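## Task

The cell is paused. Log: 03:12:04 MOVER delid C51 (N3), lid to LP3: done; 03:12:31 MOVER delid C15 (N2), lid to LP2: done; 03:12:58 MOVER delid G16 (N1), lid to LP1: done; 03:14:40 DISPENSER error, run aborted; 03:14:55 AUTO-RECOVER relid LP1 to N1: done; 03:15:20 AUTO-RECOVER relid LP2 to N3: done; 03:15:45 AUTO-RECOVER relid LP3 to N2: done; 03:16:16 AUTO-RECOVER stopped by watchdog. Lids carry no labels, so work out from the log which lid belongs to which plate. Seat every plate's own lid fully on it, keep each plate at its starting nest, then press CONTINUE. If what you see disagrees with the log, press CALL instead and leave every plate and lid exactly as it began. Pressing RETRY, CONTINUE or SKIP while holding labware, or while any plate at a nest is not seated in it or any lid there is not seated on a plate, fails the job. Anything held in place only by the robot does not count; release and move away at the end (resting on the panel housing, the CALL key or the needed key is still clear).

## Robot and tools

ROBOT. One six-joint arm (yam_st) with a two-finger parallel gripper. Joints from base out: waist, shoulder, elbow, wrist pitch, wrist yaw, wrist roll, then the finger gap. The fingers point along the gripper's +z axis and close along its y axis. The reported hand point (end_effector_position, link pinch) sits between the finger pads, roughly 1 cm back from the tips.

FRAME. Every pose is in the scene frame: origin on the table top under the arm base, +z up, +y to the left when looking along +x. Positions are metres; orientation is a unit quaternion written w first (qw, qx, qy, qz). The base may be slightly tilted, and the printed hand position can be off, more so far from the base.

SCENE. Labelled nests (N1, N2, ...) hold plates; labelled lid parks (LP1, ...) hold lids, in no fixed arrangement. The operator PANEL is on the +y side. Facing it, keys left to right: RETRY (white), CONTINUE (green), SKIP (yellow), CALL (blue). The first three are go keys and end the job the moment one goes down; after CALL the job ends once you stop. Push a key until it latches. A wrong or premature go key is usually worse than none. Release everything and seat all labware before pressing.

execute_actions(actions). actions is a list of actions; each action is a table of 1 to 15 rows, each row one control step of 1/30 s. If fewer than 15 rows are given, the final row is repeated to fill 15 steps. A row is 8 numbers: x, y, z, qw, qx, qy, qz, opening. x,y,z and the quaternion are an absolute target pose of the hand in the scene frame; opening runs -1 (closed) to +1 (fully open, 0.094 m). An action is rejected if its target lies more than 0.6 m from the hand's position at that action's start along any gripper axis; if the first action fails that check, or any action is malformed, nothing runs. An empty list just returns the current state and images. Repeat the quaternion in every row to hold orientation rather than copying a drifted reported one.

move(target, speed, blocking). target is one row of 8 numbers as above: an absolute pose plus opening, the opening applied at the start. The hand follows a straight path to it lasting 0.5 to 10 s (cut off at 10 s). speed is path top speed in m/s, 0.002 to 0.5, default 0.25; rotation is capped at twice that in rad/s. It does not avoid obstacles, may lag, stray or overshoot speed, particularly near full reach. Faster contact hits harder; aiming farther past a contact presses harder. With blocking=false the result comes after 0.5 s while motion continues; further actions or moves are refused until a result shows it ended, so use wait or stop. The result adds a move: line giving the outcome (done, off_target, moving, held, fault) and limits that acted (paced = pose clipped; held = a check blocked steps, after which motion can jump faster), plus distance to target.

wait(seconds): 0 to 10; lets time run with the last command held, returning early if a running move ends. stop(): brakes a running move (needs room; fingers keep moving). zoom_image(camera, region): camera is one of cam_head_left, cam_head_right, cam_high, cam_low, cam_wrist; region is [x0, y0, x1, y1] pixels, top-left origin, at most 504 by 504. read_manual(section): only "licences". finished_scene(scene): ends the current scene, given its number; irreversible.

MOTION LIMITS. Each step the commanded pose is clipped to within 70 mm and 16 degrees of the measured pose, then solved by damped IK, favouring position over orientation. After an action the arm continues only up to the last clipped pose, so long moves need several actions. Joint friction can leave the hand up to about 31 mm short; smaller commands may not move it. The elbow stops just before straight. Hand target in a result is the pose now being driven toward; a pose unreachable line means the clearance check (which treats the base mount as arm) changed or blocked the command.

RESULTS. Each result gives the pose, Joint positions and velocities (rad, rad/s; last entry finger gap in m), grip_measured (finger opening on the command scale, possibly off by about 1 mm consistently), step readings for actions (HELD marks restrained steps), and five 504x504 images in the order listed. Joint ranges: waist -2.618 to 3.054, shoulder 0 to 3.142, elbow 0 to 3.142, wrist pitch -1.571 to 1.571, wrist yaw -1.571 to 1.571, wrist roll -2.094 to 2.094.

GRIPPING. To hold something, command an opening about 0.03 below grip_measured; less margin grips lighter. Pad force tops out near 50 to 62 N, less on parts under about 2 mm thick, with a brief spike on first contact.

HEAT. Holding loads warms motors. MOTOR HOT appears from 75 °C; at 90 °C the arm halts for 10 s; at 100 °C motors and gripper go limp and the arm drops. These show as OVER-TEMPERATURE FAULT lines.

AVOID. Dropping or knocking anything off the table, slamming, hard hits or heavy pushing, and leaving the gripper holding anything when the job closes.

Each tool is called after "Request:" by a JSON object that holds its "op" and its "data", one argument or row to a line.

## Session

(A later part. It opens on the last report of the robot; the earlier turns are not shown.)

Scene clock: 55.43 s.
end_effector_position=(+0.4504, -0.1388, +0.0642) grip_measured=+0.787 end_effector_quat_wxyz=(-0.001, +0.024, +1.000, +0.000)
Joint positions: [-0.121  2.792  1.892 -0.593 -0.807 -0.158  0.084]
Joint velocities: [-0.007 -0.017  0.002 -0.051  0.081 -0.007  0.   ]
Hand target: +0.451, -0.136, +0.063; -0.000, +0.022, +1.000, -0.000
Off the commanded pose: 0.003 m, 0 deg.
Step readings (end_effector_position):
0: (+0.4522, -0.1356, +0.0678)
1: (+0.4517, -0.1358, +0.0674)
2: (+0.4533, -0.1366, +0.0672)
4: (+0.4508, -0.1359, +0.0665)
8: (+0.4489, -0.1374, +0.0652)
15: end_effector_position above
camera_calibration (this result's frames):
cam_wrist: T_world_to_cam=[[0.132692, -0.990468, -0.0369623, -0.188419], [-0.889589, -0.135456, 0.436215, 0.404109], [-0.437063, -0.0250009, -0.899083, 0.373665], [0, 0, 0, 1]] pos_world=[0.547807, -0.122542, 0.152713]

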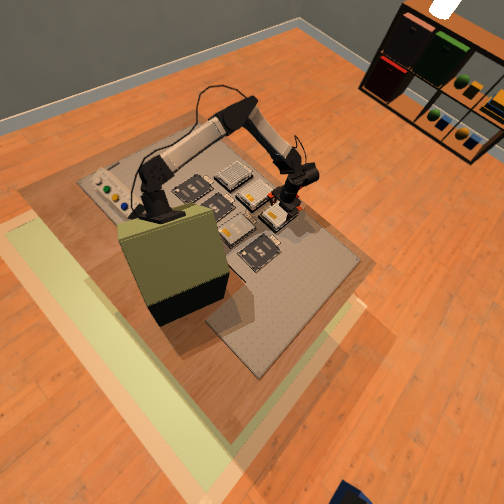

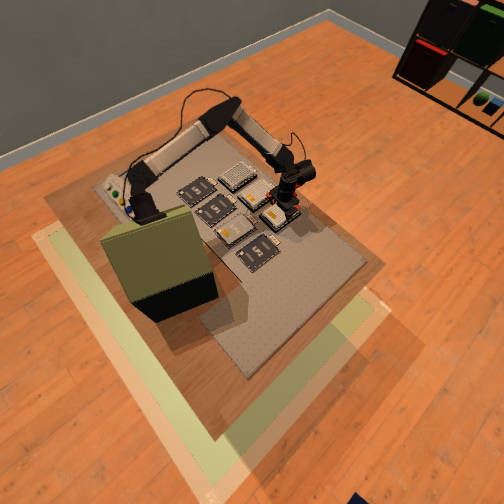

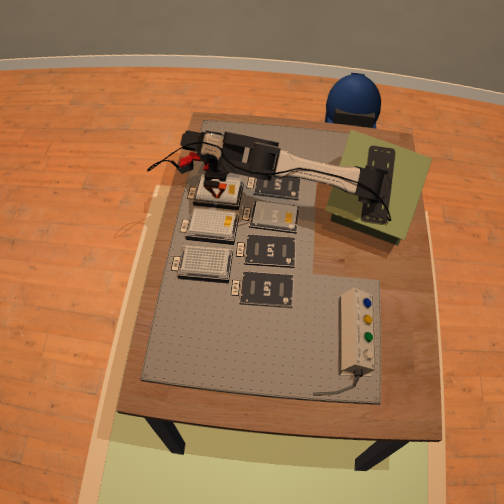

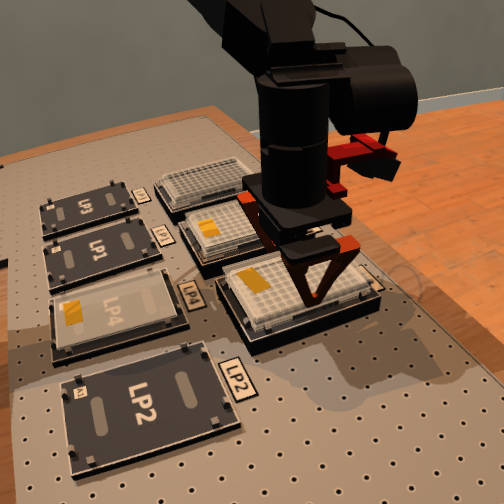

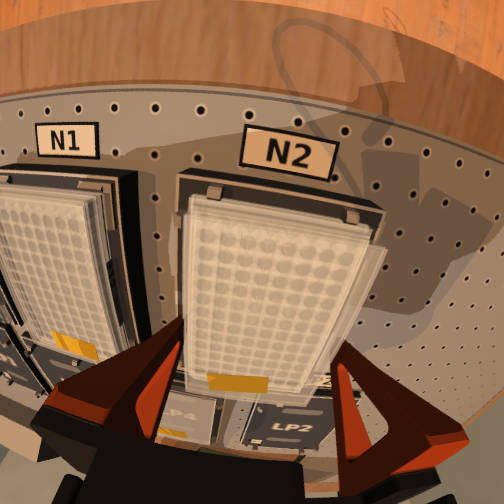

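Request:
{"op": "execute_actions", "data": {
  "actions": [
    [[0.472,-0.116,0.0635,0,-0.021,1,0,0.76],[0.428,-0.156,0.0635,0,0.065,1,0,0.76],[0.472,-0.116,0.0635,0,-0.021,1,0,0.76],[0.428,-0.156,0.0635,0,0.065,1,0,0.76],[0.472,-0.116,0.0635,0,-0.021,1,0,0.76],[0.439,-0.146,0.0635,0,0.043,1,0,0.76],[0.450,-0.136,0.0635,0,0.022,1,0,0.76]]
  ]
}}

Scene clock: 56.33 s.
end_effector_position=(+0.4503, -0.1369, +0.0642) grip_measured=+0.787 end_effector_quat_wxyz=(-0.000, +0.022, +1.000, -0.000)
Joint positions: [-0.118  2.784  1.881 -0.585 -0.806 -0.155  0.084]
Joint velocities: [-0.022  0.002  0.002 -0.051 -0.11  -0.037 -0.001]
Hand target: +0.450, -0.136, +0.063; +0.000, +0.022, +1.000, +0.000
Off the commanded pose: 0.001 m, 0 deg.
Step readings (end_effector_position):
0: (+0.4504, -0.1388, +0.0642)
1: (+0.4513, -0.1378, +0.0642)
2: (+0.4502, -0.1389, +0.0640)
4: (+0.4496, -0.1382, +0.0640)
8: (+0.4503, -0.1369, +0.0642)
15: end_effector_position above
camera_calibration (this result's frames):
cam_wrist: T_world_to_cam=[[0.134962, -0.990207, -0.0357083, -0.187522], [-0.88973, -0.13697, 0.435454, 0.404185], [-0.436081, -0.0269989, -0.899502, 0.37295], [0, 0, 0, 1]] pos_world=[0.54756, -0.120256, 0.152769]

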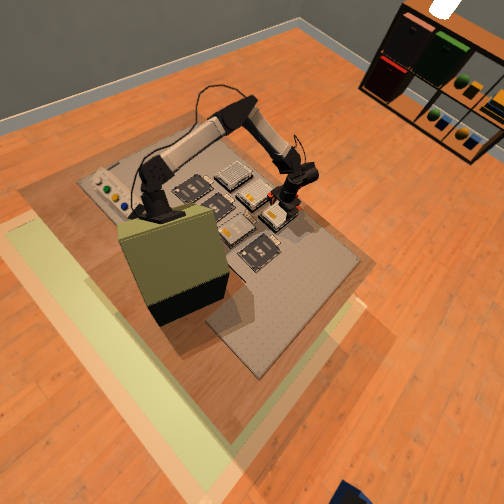

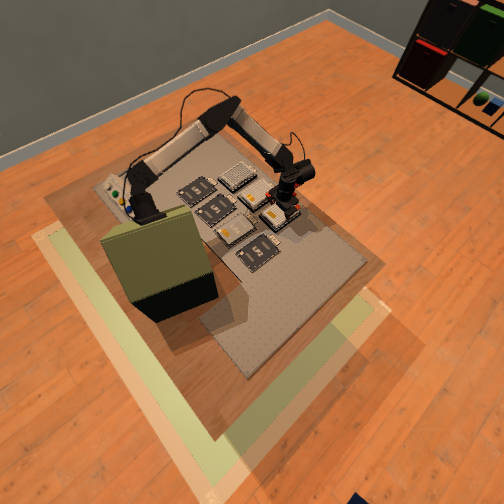

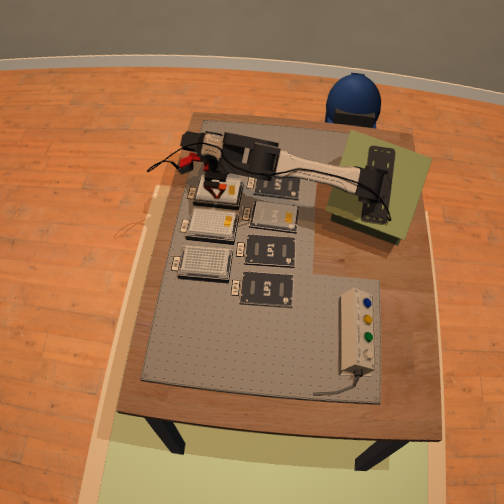

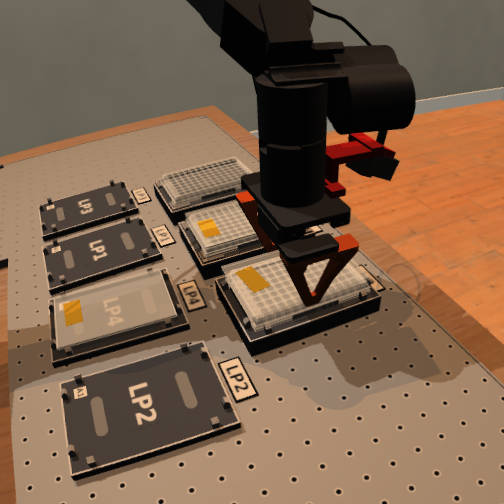

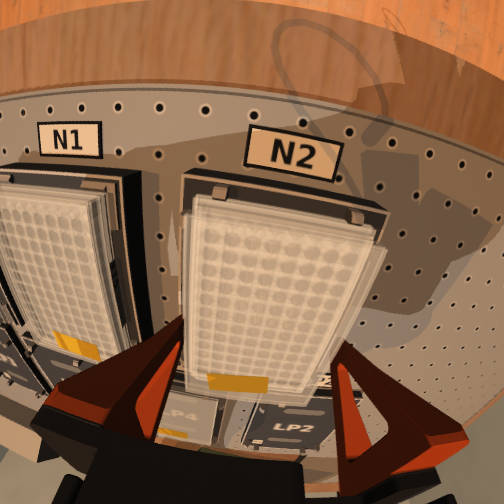

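Request:
{"op": "execute_actions", "data": {
  "actions": [
    [[0.473,-0.1155,0.063,0,-0.021,1,0,0.76],[0.429,-0.1555,0.0625,0,0.065,1,0,0.76],[0.473,-0.1155,0.062,0,-0.021,1,0,0.76],[0.429,-0.1555,0.0615,0,0.065,1,0,0.76],[0.473,-0.1155,0.061,0,-0.021,1,0,0.76],[0.429,-0.1555,0.0605,0,0.065,1,0,0.76],[0.473,-0.1155,0.060,0,-0.021,1,0,0.76],[0.440,-0.1455,0.060,0,0.043,1,0,0.76],[0.451,-0.1355,0.060,0,0.022,1,0,0.76]]
  ]
}}

Scene clock: 57.17 s.
end_effector_position=(+0.4523, -0.1354, +0.0621) grip_measured=+0.787 end_effector_quat_wxyz=(+0.001, +0.021, +1.000, -0.001)
Joint positions: [-0.112  2.785  1.884 -0.576 -0.805 -0.147  0.084]
Joint velocities: [-0.002 -0.012  0.012  0.007 -0.066  0.007 -0.001]
Hand target: +0.451, -0.135, +0.060; -0.000, +0.022, +1.000, -0.000
Off the commanded pose: 0.002 m, 0 deg.
Step readings (end_effector_position):
0: (+0.4503, -0.1369, +0.0642)
1: (+0.4517, -0.1358, +0.0646)
2: (+0.4511, -0.1368, +0.0640)
4: (+0.4521, -0.1360, +0.0638)
8: (+0.4524, -0.1354, +0.0623)
15: end_effector_position above
camera_calibration (this result's frames):
cam_wrist: T_world_to_cam=[[0.138926, -0.989726, -0.0337907, -0.188307], [-0.890388, -0.139772, 0.433212, 0.407188], [-0.433484, -0.0300973, -0.900658, 0.370468], [0, 0, 0, 1]] pos_world=[0.549308, -0.118308, 0.150904]

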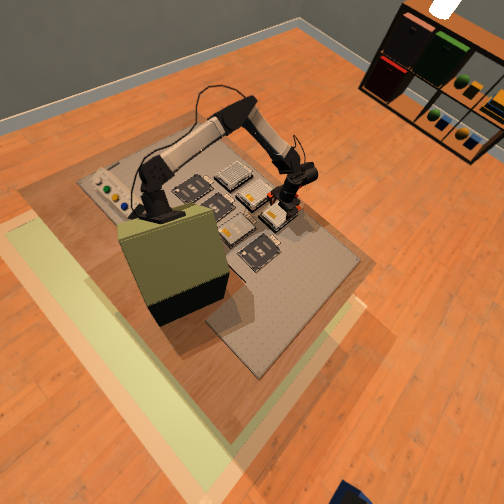

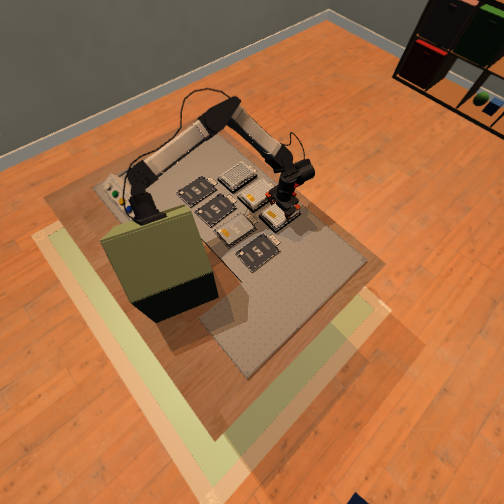

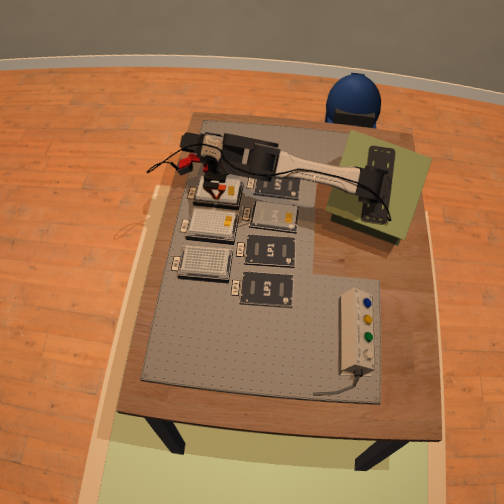

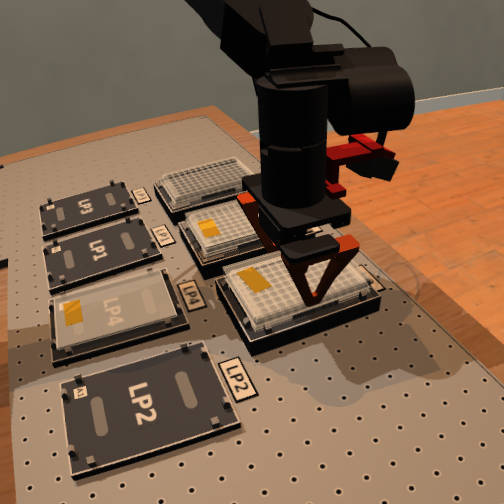

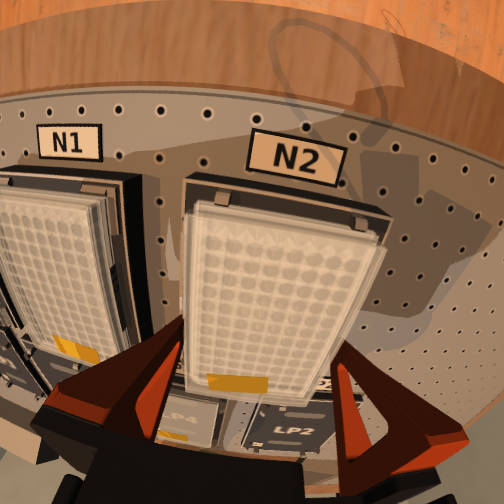

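Request:
{"op": "zoom_image", "data": {
  "camera": "cam_low",
  "region": [200,220,400,360]
}}

Request:
{"op": "zoom_image", "data": {
  "camera": "cam_wrist",
  "region": [160,160,410,420]
}}

Region (200, 220, 400, 360) of cam_low's 504x504 image, scaled by 2.520, with more detail than that image has; it fills the top 353 rows of this view, and the rest is white.

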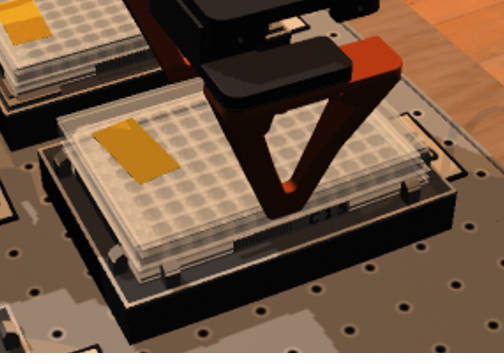

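Region (160, 160, 410, 420) of cam_wrist's 504x504 image, scaled by 1.938, with more detail than that image has; it fills the left 485 columns of this view, and the rest is white.

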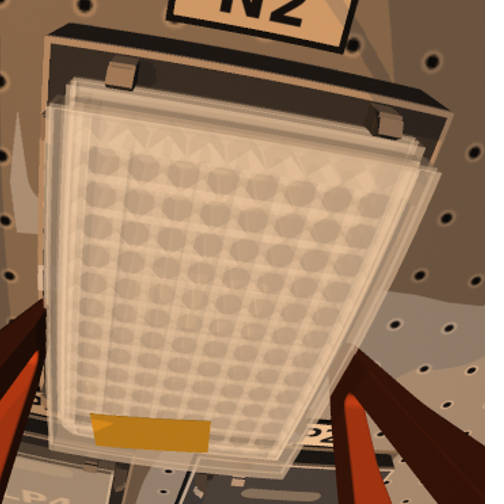

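Request:
{"op": "execute_actions", "data": {
  "actions": [
    [[0.438,-0.1455,0.061,0,0.043,1,0,0.76],[0.471,-0.1155,0.061,0,-0.021,1,0,0.76],[0.427,-0.1555,0.061,0,0.065,1,0,0.76],[0.471,-0.1155,0.061,0,-0.021,1,0,0.76],[0.427,-0.1555,0.061,0,0.065,1,0,0.76],[0.460,-0.1255,0.061,0,0.000,1,0,0.76],[0.449,-0.1355,0.061,0,0.022,1,0,0.76]]
  ]
}}

Scene clock: 60.20 s.
end_effector_position=(+0.4515, -0.1359, +0.0618) grip_measured=+0.787 end_effector_quat_wxyz=(+0.003, +0.019, +1.000, -0.001)
Joint positions: [-0.112  2.781  1.87  -0.56  -0.805 -0.145  0.084]
Joint velocities: [-0.002 -0.017 -0.002 -0.022 -0.051 -0.037 -0.   ]
Hand target: +0.449, -0.136, +0.061; +0.000, +0.022, +1.000, -0.000
Off the commanded pose: 0.003 m, 1 deg.
Step readings (end_effector_position):
0: (+0.4523, -0.1354, +0.0621)
1: (+0.4515, -0.1359, +0.0615)
2: (+0.4525, -0.1349, +0.0619)
4: (+0.4524, -0.1348, +0.0616)
8: (+0.4515, -0.1359, +0.0618)
15: end_effector_position above
camera_calibration (this result's frames):
cam_wrist: T_world_to_cam=[[0.141187, -0.989458, -0.0322204, -0.189726], [-0.892105, -0.141271, 0.429175, 0.407338], [-0.429203, -0.0318501, -0.902647, 0.367758], [0, 0, 0, 1]] pos_world=[0.548018, -0.118468, 0.151023]

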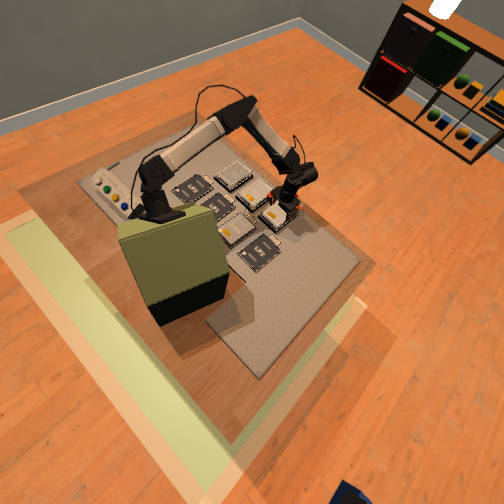

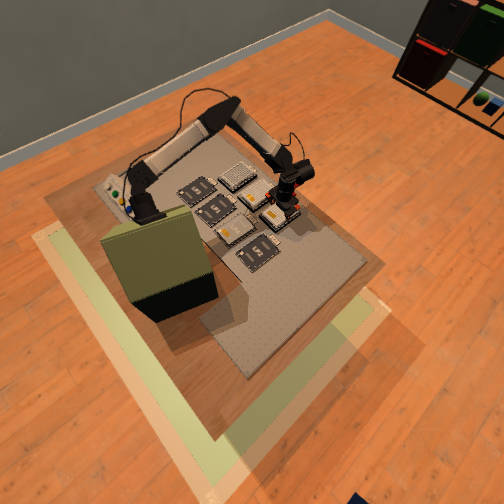

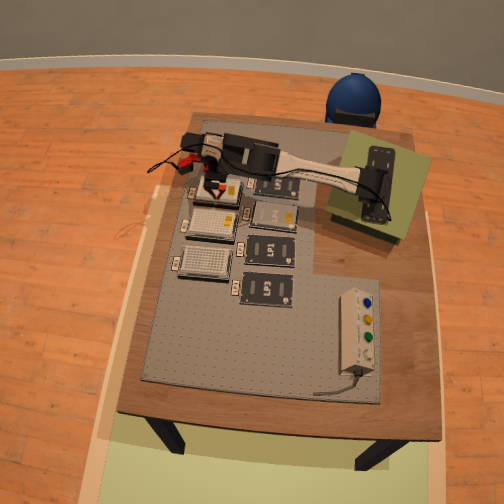

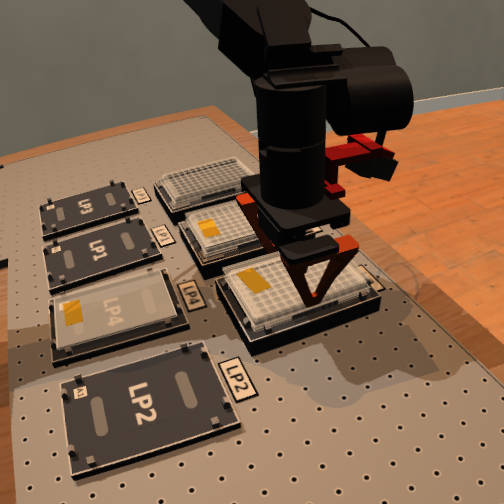

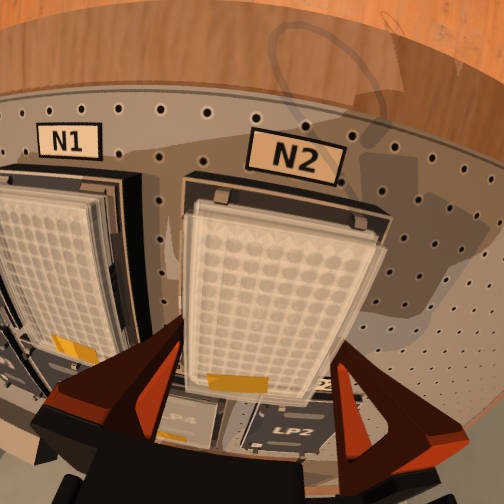

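Request:
{"op": "execute_actions", "data": {
  "actions": [
    [[0.438,-0.1455,0.0608,0,0.043,1,0,0.76],[0.471,-0.1155,0.0604,0,-0.021,1,0,0.76],[0.427,-0.1555,0.060,0,0.065,1,0,0.76],[0.471,-0.1155,0.0596,0,-0.021,1,0,0.76],[0.427,-0.1555,0.0592,0,0.065,1,0,0.76],[0.471,-0.1155,0.0588,0,-0.021,1,0,0.76],[0.427,-0.1555,0.0584,0,0.065,1,0,0.76],[0.471,-0.1155,0.058,0,-0.021,1,0,0.76],[0.427,-0.1555,0.058,0,0.065,1,0,0.76],[0.460,-0.1255,0.058,0,0.000,1,0,0.76],[0.449,-0.1355,0.058,0,0.022,1,0,0.76]]
  ]
}}

Scene clock: 61.07 s.
end_effector_position=(+0.4519, -0.1360, +0.0599) grip_measured=+0.787 end_effector_quat_wxyz=(+0.005, +0.019, +1.000, -0.001)
Joint positions: [-0.11   2.783  1.867 -0.548 -0.805 -0.139  0.084]
Joint velocities: [-0.012  0.007  0.002  0.022  0.022 -0.007  0.   ]
Hand target: +0.449, -0.135, +0.058; +0.000, +0.022, +1.000, +0.000
Off the commanded pose: 0.003 m, 1 deg.
Step readings (end_effector_position):
0: (+0.4515, -0.1359, +0.0618)
1: (+0.4512, -0.1361, +0.0615)
2: (+0.4527, -0.1350, +0.0618)
4: (+0.4529, -0.1347, +0.0618)
8: (+0.4528, -0.1350, +0.0608)
15: end_effector_position above
camera_calibration (this result's frames):
cam_wrist: T_world_to_cam=[[0.143005, -0.989209, -0.0318444, -0.190763], [-0.893215, -0.142852, 0.426333, 0.40896], [-0.426282, -0.0325241, -0.904005, 0.364906], [0, 0, 0, 1]] pos_world=[0.548122, -0.118415, 0.149449]

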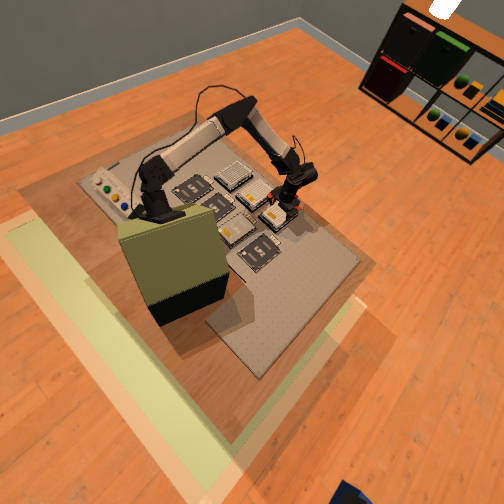

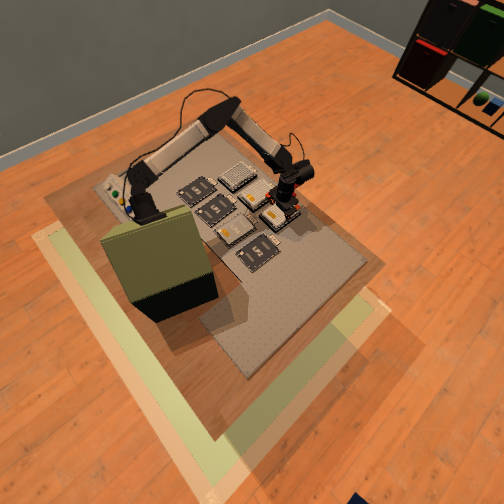

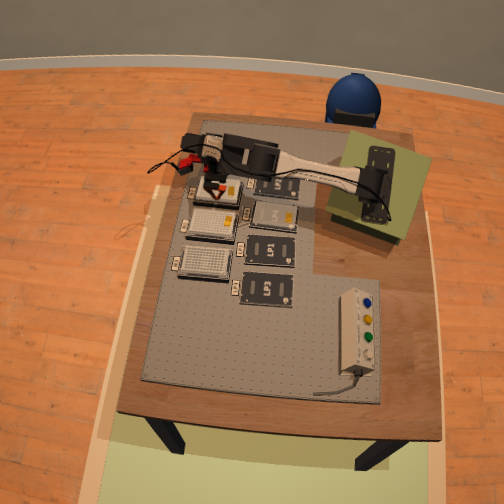

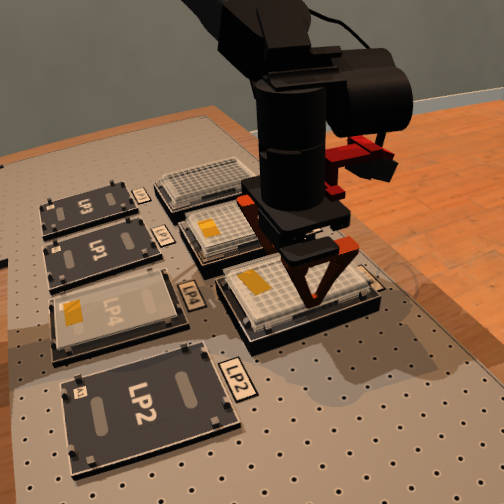

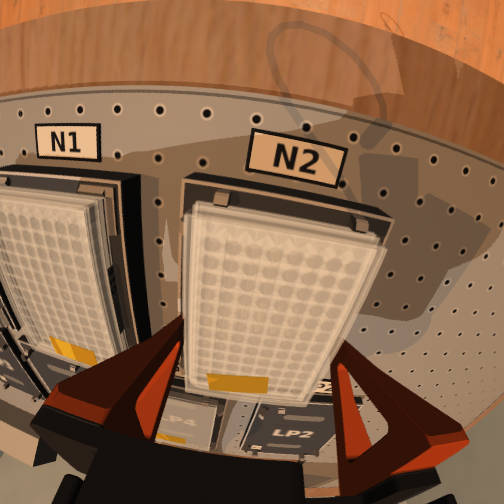

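Request:
{"op": "zoom_image", "data": {
  "camera": "cam_low",
  "region": [200,220,400,360]
}}

Region (200, 220, 400, 360) of cam_low's 504x504 image, scaled by 2.520, with more detail than that image has; it fills the top 353 rows of this view, and the rest is white.

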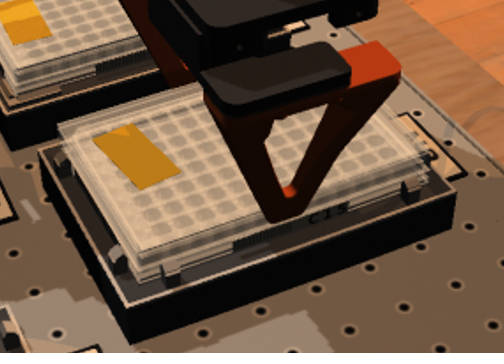

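Continue down.

Request:
{"op": "execute_actions", "data": {
  "actions": [
    [[0.439,-0.1455,0.0578,0,0.043,1,0,0.76],[0.472,-0.1155,0.0575,0,-0.021,1,0,0.76],[0.428,-0.1555,0.0572,0,0.065,1,0,0.76],[0.472,-0.1155,0.0569,0,-0.021,1,0,0.76],[0.428,-0.1555,0.0566,0,0.065,1,0,0.76],[0.472,-0.1155,0.0563,0,-0.021,1,0,0.76],[0.428,-0.1555,0.056,0,0.065,1,0,0.76],[0.472,-0.1155,0.056,0,-0.021,1,0,0.76],[0.428,-0.1555,0.056,0,0.065,1,0,0.76],[0.461,-0.1255,0.056,0,0.000,1,0,0.76],[0.450,-0.1355,0.056,0,0.022,1,0,0.76]]
  ]
}}

Scene clock: 62.20 s.
end_effector_position=(+0.4520, -0.1360, +0.0587) grip_measured=+0.787 end_effector_quat_wxyz=(+0.004, +0.021, +1.000, -0.001)
Joint positions: [-0.108  2.788  1.874 -0.552 -0.805 -0.134  0.084]
Joint velocities: [-0.002 -0.012  0.007 -0.007 -0.022 -0.022  0.001]
Hand target: +0.450, -0.136, +0.056; -0.000, +0.022, +1.000, -0.000
Off the commanded pose: 0.003 m, 0 deg.
Step readings (end_effector_position):
0: (+0.4519, -0.1360, +0.0599)
1: (+0.4519, -0.1360, +0.0599)
2: (+0.4531, -0.1349, +0.0602)
4: (+0.4532, -0.1350, +0.0599)
8: (+0.4531, -0.1350, +0.0588)
15: end_effector_position above
camera_calibration (this result's frames):
cam_wrist: T_world_to_cam=[[0.13757, -0.989957, -0.032554, -0.188397], [-0.892836, -0.13817, 0.428665, 0.409898], [-0.428858, -0.0299062, -0.902877, 0.365348], [0, 0, 0, 1]] pos_world=[0.548572, -0.118943, 0.148023]

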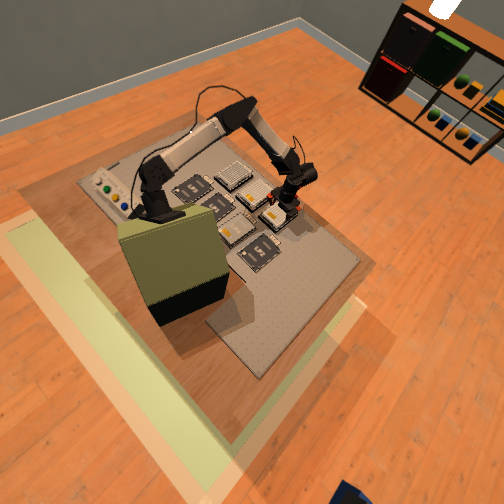

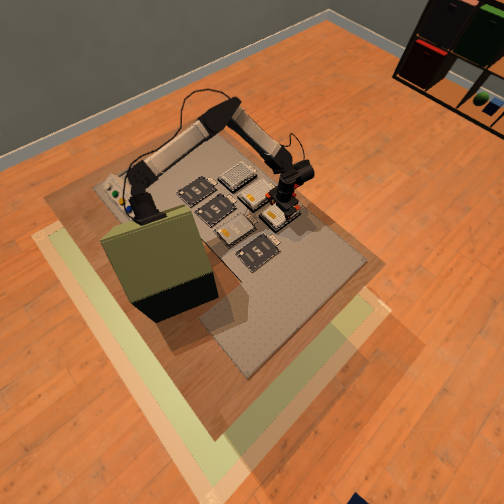

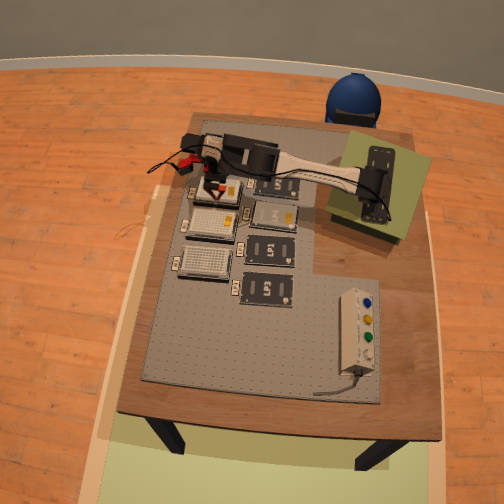

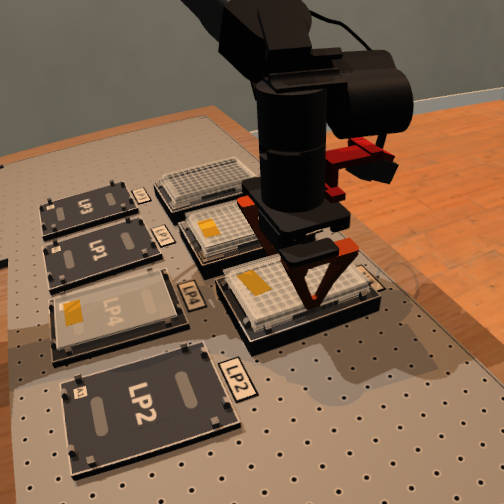

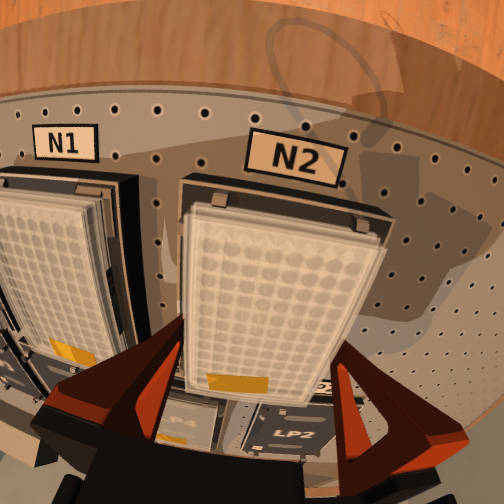

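Request:
{"op": "zoom_image", "data": {
  "camera": "cam_low",
  "region": [200,220,400,360]
}}

Region (200, 220, 400, 360) of cam_low's 504x504 image, scaled by 2.520, with more detail than that image has; it fills the top 353 rows of this view, and the rest is white.

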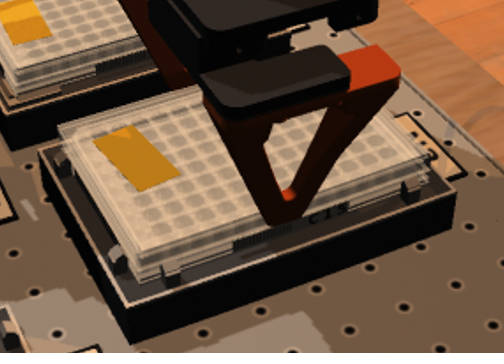

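Request:
{"op": "execute_actions", "data": {
  "actions": [
    [[0.451,-0.1358,0.057,0,0.022,1,0,0.78],[0.451,-0.1358,0.057,0,0.022,1,0,0.79],[0.451,-0.1358,0.057,0,0.022,1,0,0.80],[0.451,-0.1358,0.057,0,0.022,1,0,0.81],[0.451,-0.1358,0.057,0,0.022,1,0,0.82],[0.451,-0.1358,0.057,0,0.022,1,0,0.84],[0.451,-0.1358,0.057,0,0.022,1,0,0.87],[0.451,-0.1358,0.057,0,0.022,1,0,0.9],[0.451,-0.1358,0.057,0,0.022,1,0,0.95],[0.451,-0.1358,0.057,0,0.022,1,0,1]]
  ]
}}

Scene clock: 63.27 s.
end_effector_position=(+0.4520, -0.1360, +0.0587) grip_measured=+1.000 end_effector_quat_wxyz=(+0.004, +0.021, +1.000, -0.001)
Joint positions: [-0.108  2.788  1.874 -0.552 -0.805 -0.134  0.094]
Joint velocities: [-0.007 -0.007 -0.002  0.007 -0.007  0.066  0.   ]
Hand target: +0.451, -0.136, +0.057; +0.000, +0.022, +1.000, -0.000
Off the commanded pose: 0.002 m, 0 deg.
Step readings (end_effector_position):
0: (+0.4520, -0.1360, +0.0587)
1: (+0.4520, -0.1360, +0.0587)
2: (+0.4520, -0.1360, +0.0587)
4: (+0.4520, -0.1360, +0.0587)
8: (+0.4520, -0.1360, +0.0587)
15: end_effector_position above
camera_calibration (this result's frames):
cam_wrist: T_world_to_cam=[[0.13757, -0.989957, -0.032554, -0.188397], [-0.892836, -0.13817, 0.428665, 0.409898], [-0.428858, -0.0299062, -0.902877, 0.365348], [0, 0, 0, 1]] pos_world=[0.548572, -0.118943, 0.148023]

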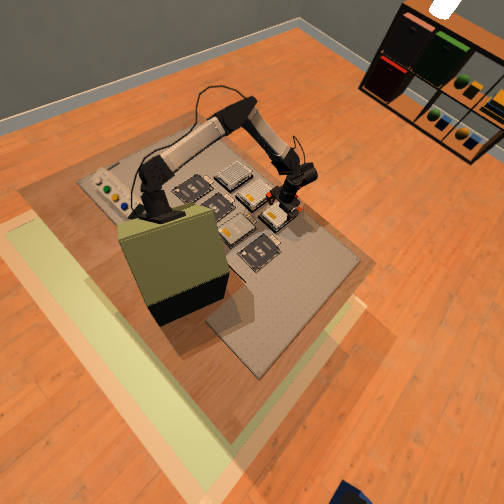

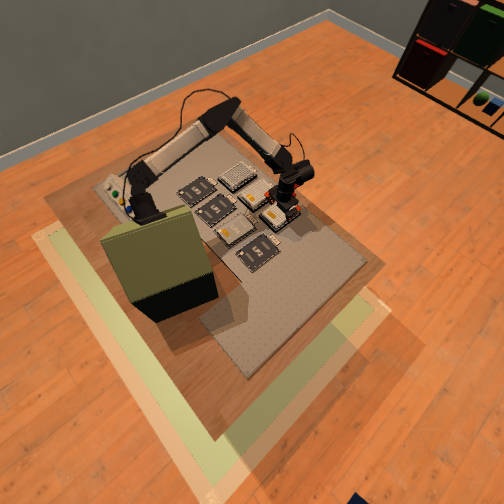

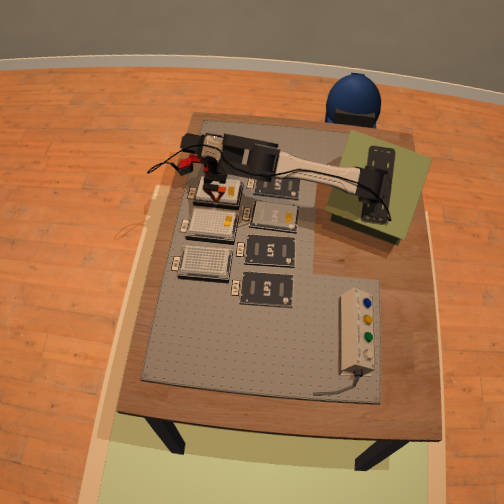

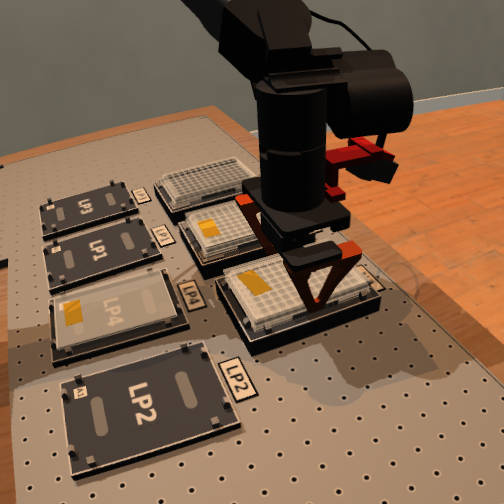

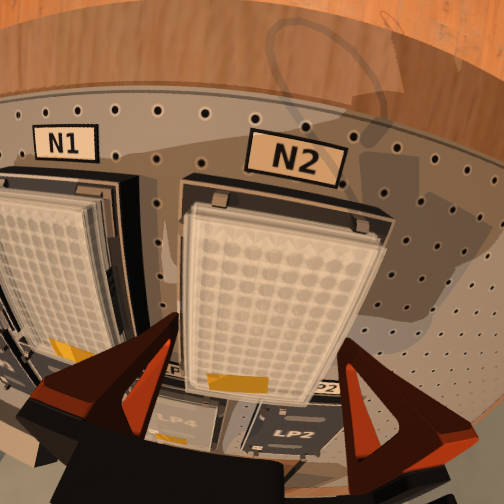

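Lift with dither.

Request:
{"op": "execute_actions", "data": {
  "actions": [
    [[0.441,-0.146,0.060,0,0.043,1,0,1],[0.474,-0.116,0.062,0,-0.021,1,0,1],[0.430,-0.156,0.064,0,0.065,1,0,1],[0.474,-0.116,0.066,0,-0.021,1,0,1],[0.430,-0.156,0.069,0,0.065,1,0,1],[0.474,-0.116,0.072,0,-0.021,1,0,1],[0.430,-0.156,0.075,0,0.065,1,0,1],[0.474,-0.116,0.078,0,-0.021,1,0,1],[0.430,-0.156,0.081,0,0.065,1,0,1],[0.474,-0.116,0.084,0,-0.021,1,0,1],[0.430,-0.156,0.087,0,0.065,1,0,1],[0.463,-0.126,0.090,0,0.000,1,0,1],[0.452,-0.136,0.095,0,0.022,1,0,1]]
  ]
}}

Request:
{"op": "move", "data": {
  "target": [0.30,-0.08,0.11,0,0.023,1,0,1],
  "speed": 0.2
}}

Scene clock: 64.20 s.
end_effector_position=(+0.4498, -0.1378, +0.0827) grip_measured=+1.000 end_effector_quat_wxyz=(+0.000, +0.024, +1.000, +0.000)
Joint positions: [-0.148  2.755  1.877 -0.64  -0.809 -0.194  0.094]
Joint velocities: [-0.12  -0.061 -0.002 -0.227 -0.095 -0.139  0.   ]
Hand target: +0.452, -0.136, +0.095; +0.001, +0.022, +1.000, -0.000
Off the commanded pose: 0.013 m, 0 deg.
Step readings (end_effector_position):
0: (+0.4520, -0.1360, +0.0587)
1: (+0.4521, -0.1361, +0.0588)
2: (+0.4534, -0.1349, +0.0598)
4: (+0.4542, -0.1341, +0.0612)
8: (+0.4536, -0.1338, +0.0673)
15: end_effector_position above
camera_calibration (this result's frames):
cam_wrist: T_world_to_cam=[[0.131764, -0.990614, -0.0363525, -0.186311], [-0.890657, -0.134408, 0.434355, 0.396469], [-0.435164, -0.0248546, -0.900008, 0.389305], [0, 0, 0, 1]] pos_world=[0.547078, -0.121598, 0.171397]

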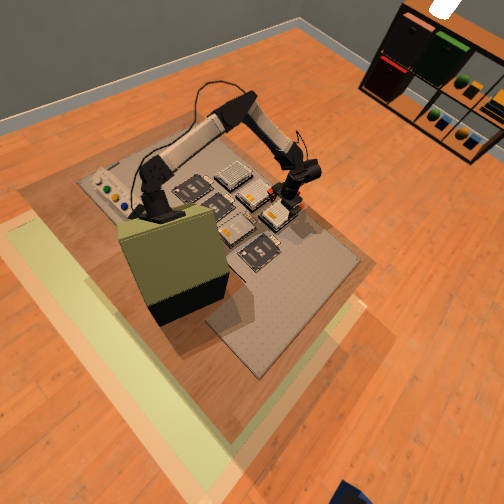

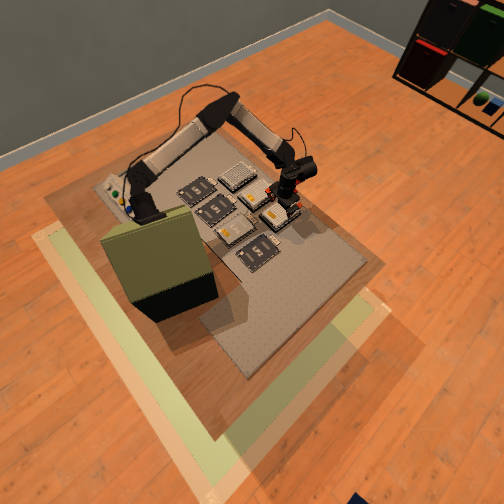

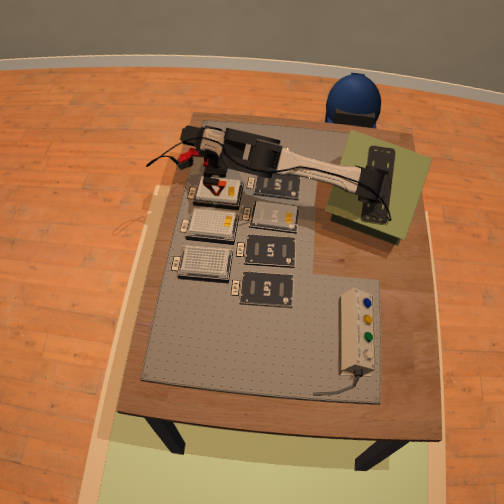

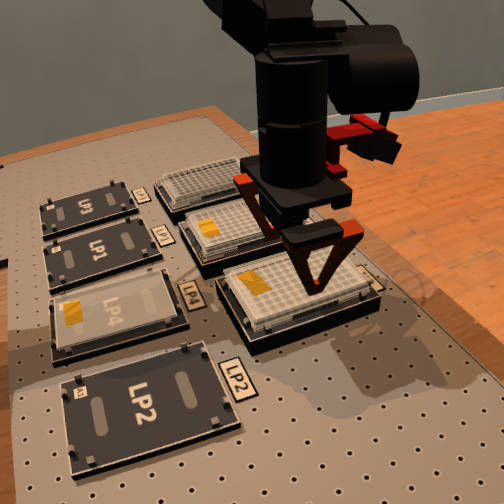

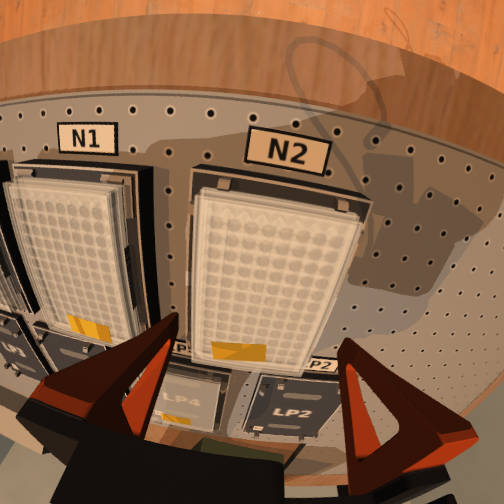

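Scene clock: 65.70 s.
end_effector_position=(+0.3038, -0.0792, +0.1049) grip_measured=+1.000 end_effector_quat_wxyz=(-0.007, +0.018, +1.000, +0.002)
Joint positions: [-0.151  2.307  0.979 -0.216 -0.809 -0.227  0.094]
Joint velocities: [ 0.002 -0.002  0.012  0.007  0.081  0.007  0.   ]
Hand target: +0.301, -0.080, +0.109; -0.000, +0.023, +1.000, +0.000
Off the commanded pose: 0.006 m, 1 deg.
move: done
camera_calibration (this result's frames):
cam_wrist: T_world_to_cam=[[0.143164, -0.988803, -0.0420917, -0.11094], [-0.882485, -0.146793, 0.446847, 0.259902], [-0.448023, -0.0268273, -0.89362, 0.350272], [0, 0, 0, 1]] pos_world=[0.402172, -0.0621495, 0.192203]

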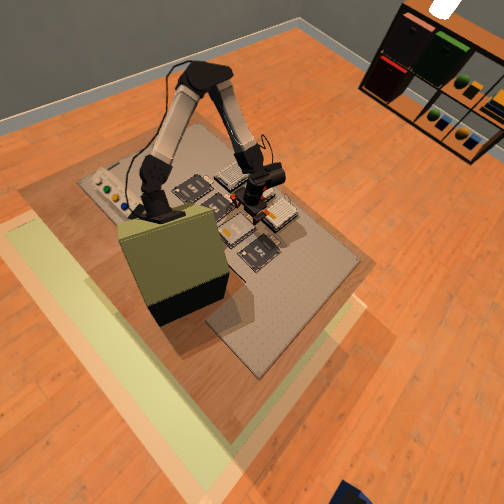

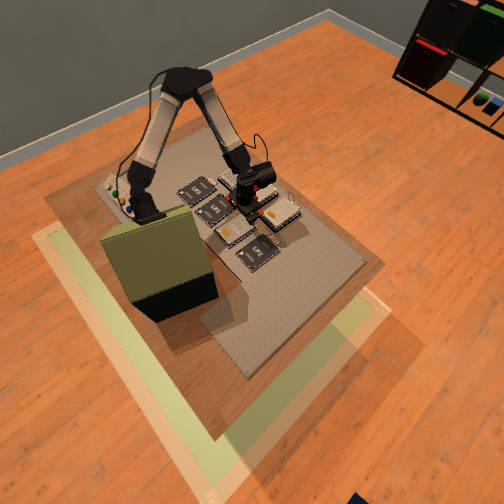

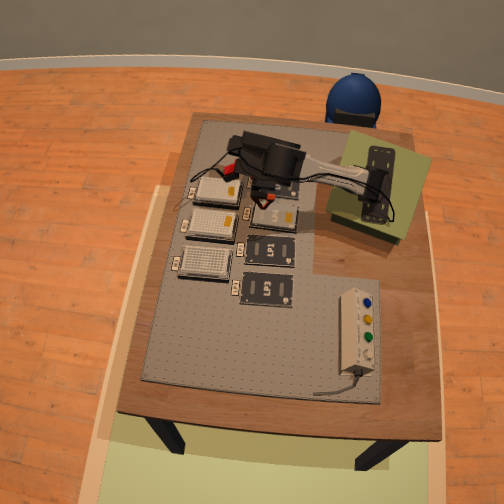

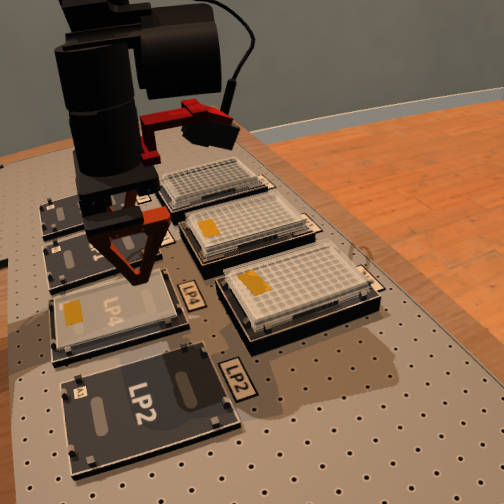

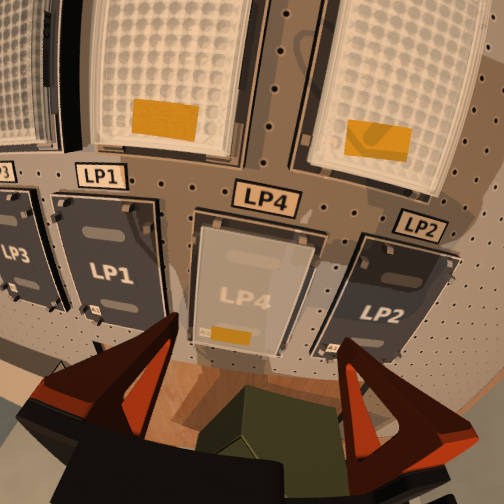

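Request:
{"op": "zoom_image", "data": {
  "camera": "cam_low",
  "region": [140,150,400,360]
}}

Request:
{"op": "move", "data": {
  "target": [0.265,-0.068,0.075,0,0.024,1,0,1],
  "speed": 0.12
}}

Region (140, 150, 400, 360) of cam_low's 504x504 image, scaled by 1.938, with more detail than that image has; it fills the top 407 rows of this view, and the rest is white.

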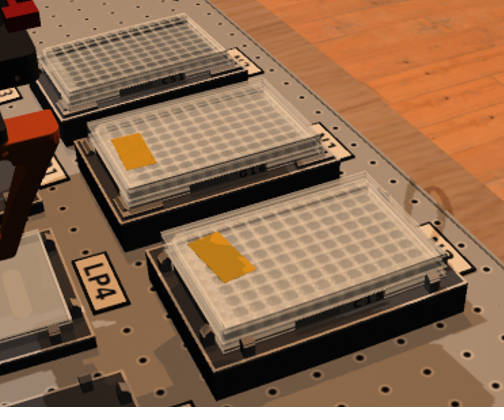

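Scene clock: 67.20 s.
end_effector_position=(+0.2792, -0.0680, +0.0800) grip_measured=+1.000 end_effector_quat_wxyz=(+0.012, +0.016, +1.000, +0.002)
Joint positions: [-0.08   2.307  0.801  0.093 -0.809 -0.087  0.094]
Joint velocities: [-0.002 -0.002 -0.007 -0.051 -0.022  0.007  0.   ]
Hand target: +0.265, -0.068, +0.075; -0.000, +0.024, +1.000, -0.000
Off the commanded pose: 0.015 m, 2 deg.
move: off_target
camera_calibration (this result's frames):
cam_wrist: T_world_to_cam=[[0.148856, -0.988232, -0.0352142, -0.0994413], [-0.898613, -0.150048, 0.412287, 0.257956], [-0.412719, -0.0297275, -0.910373, 0.308585], [0, 0, 0, 1]] pos_world=[0.373964, -0.0503918, 0.171074]

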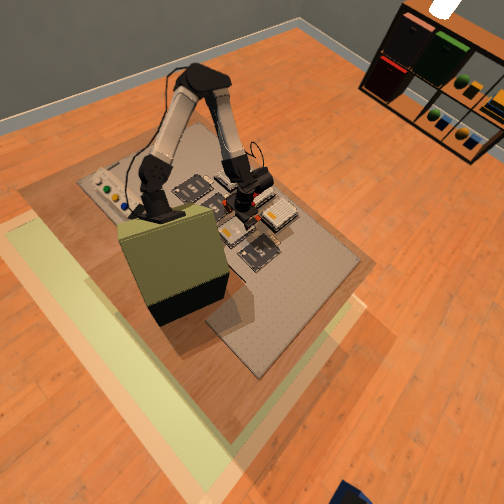

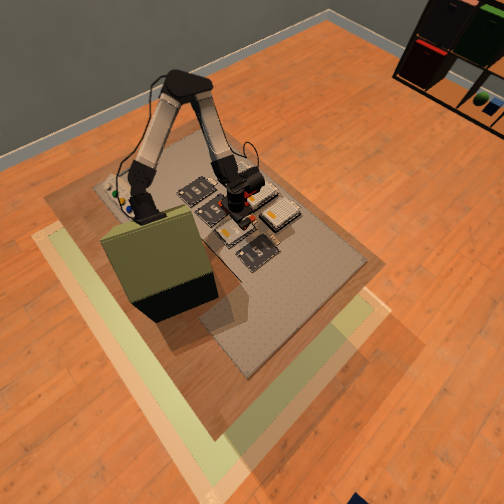

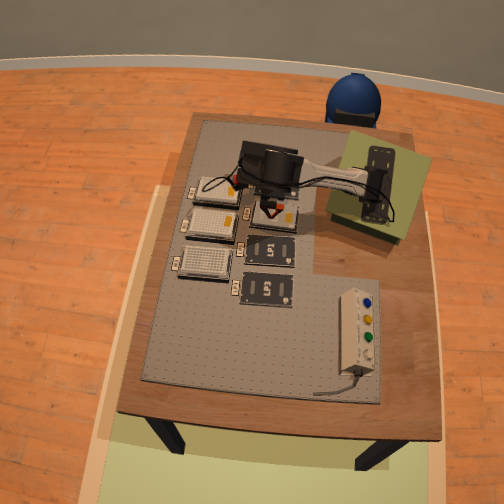

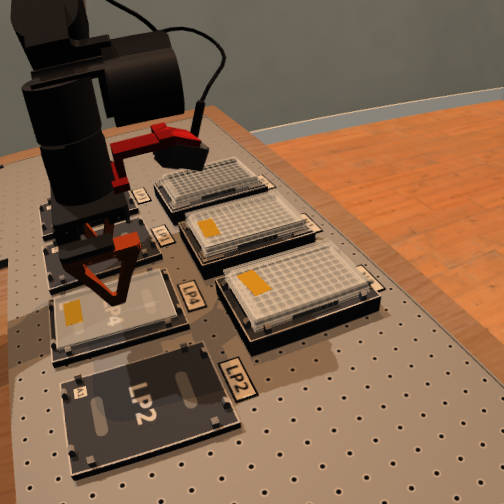

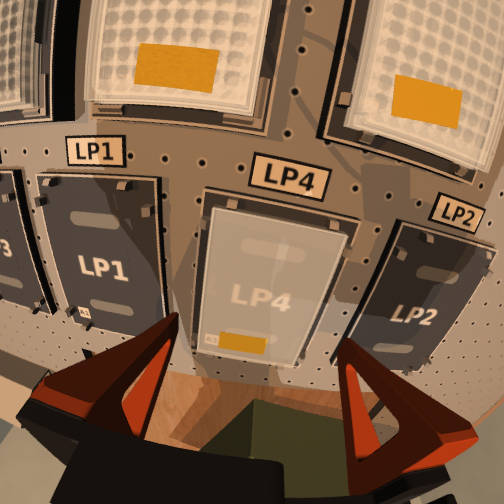

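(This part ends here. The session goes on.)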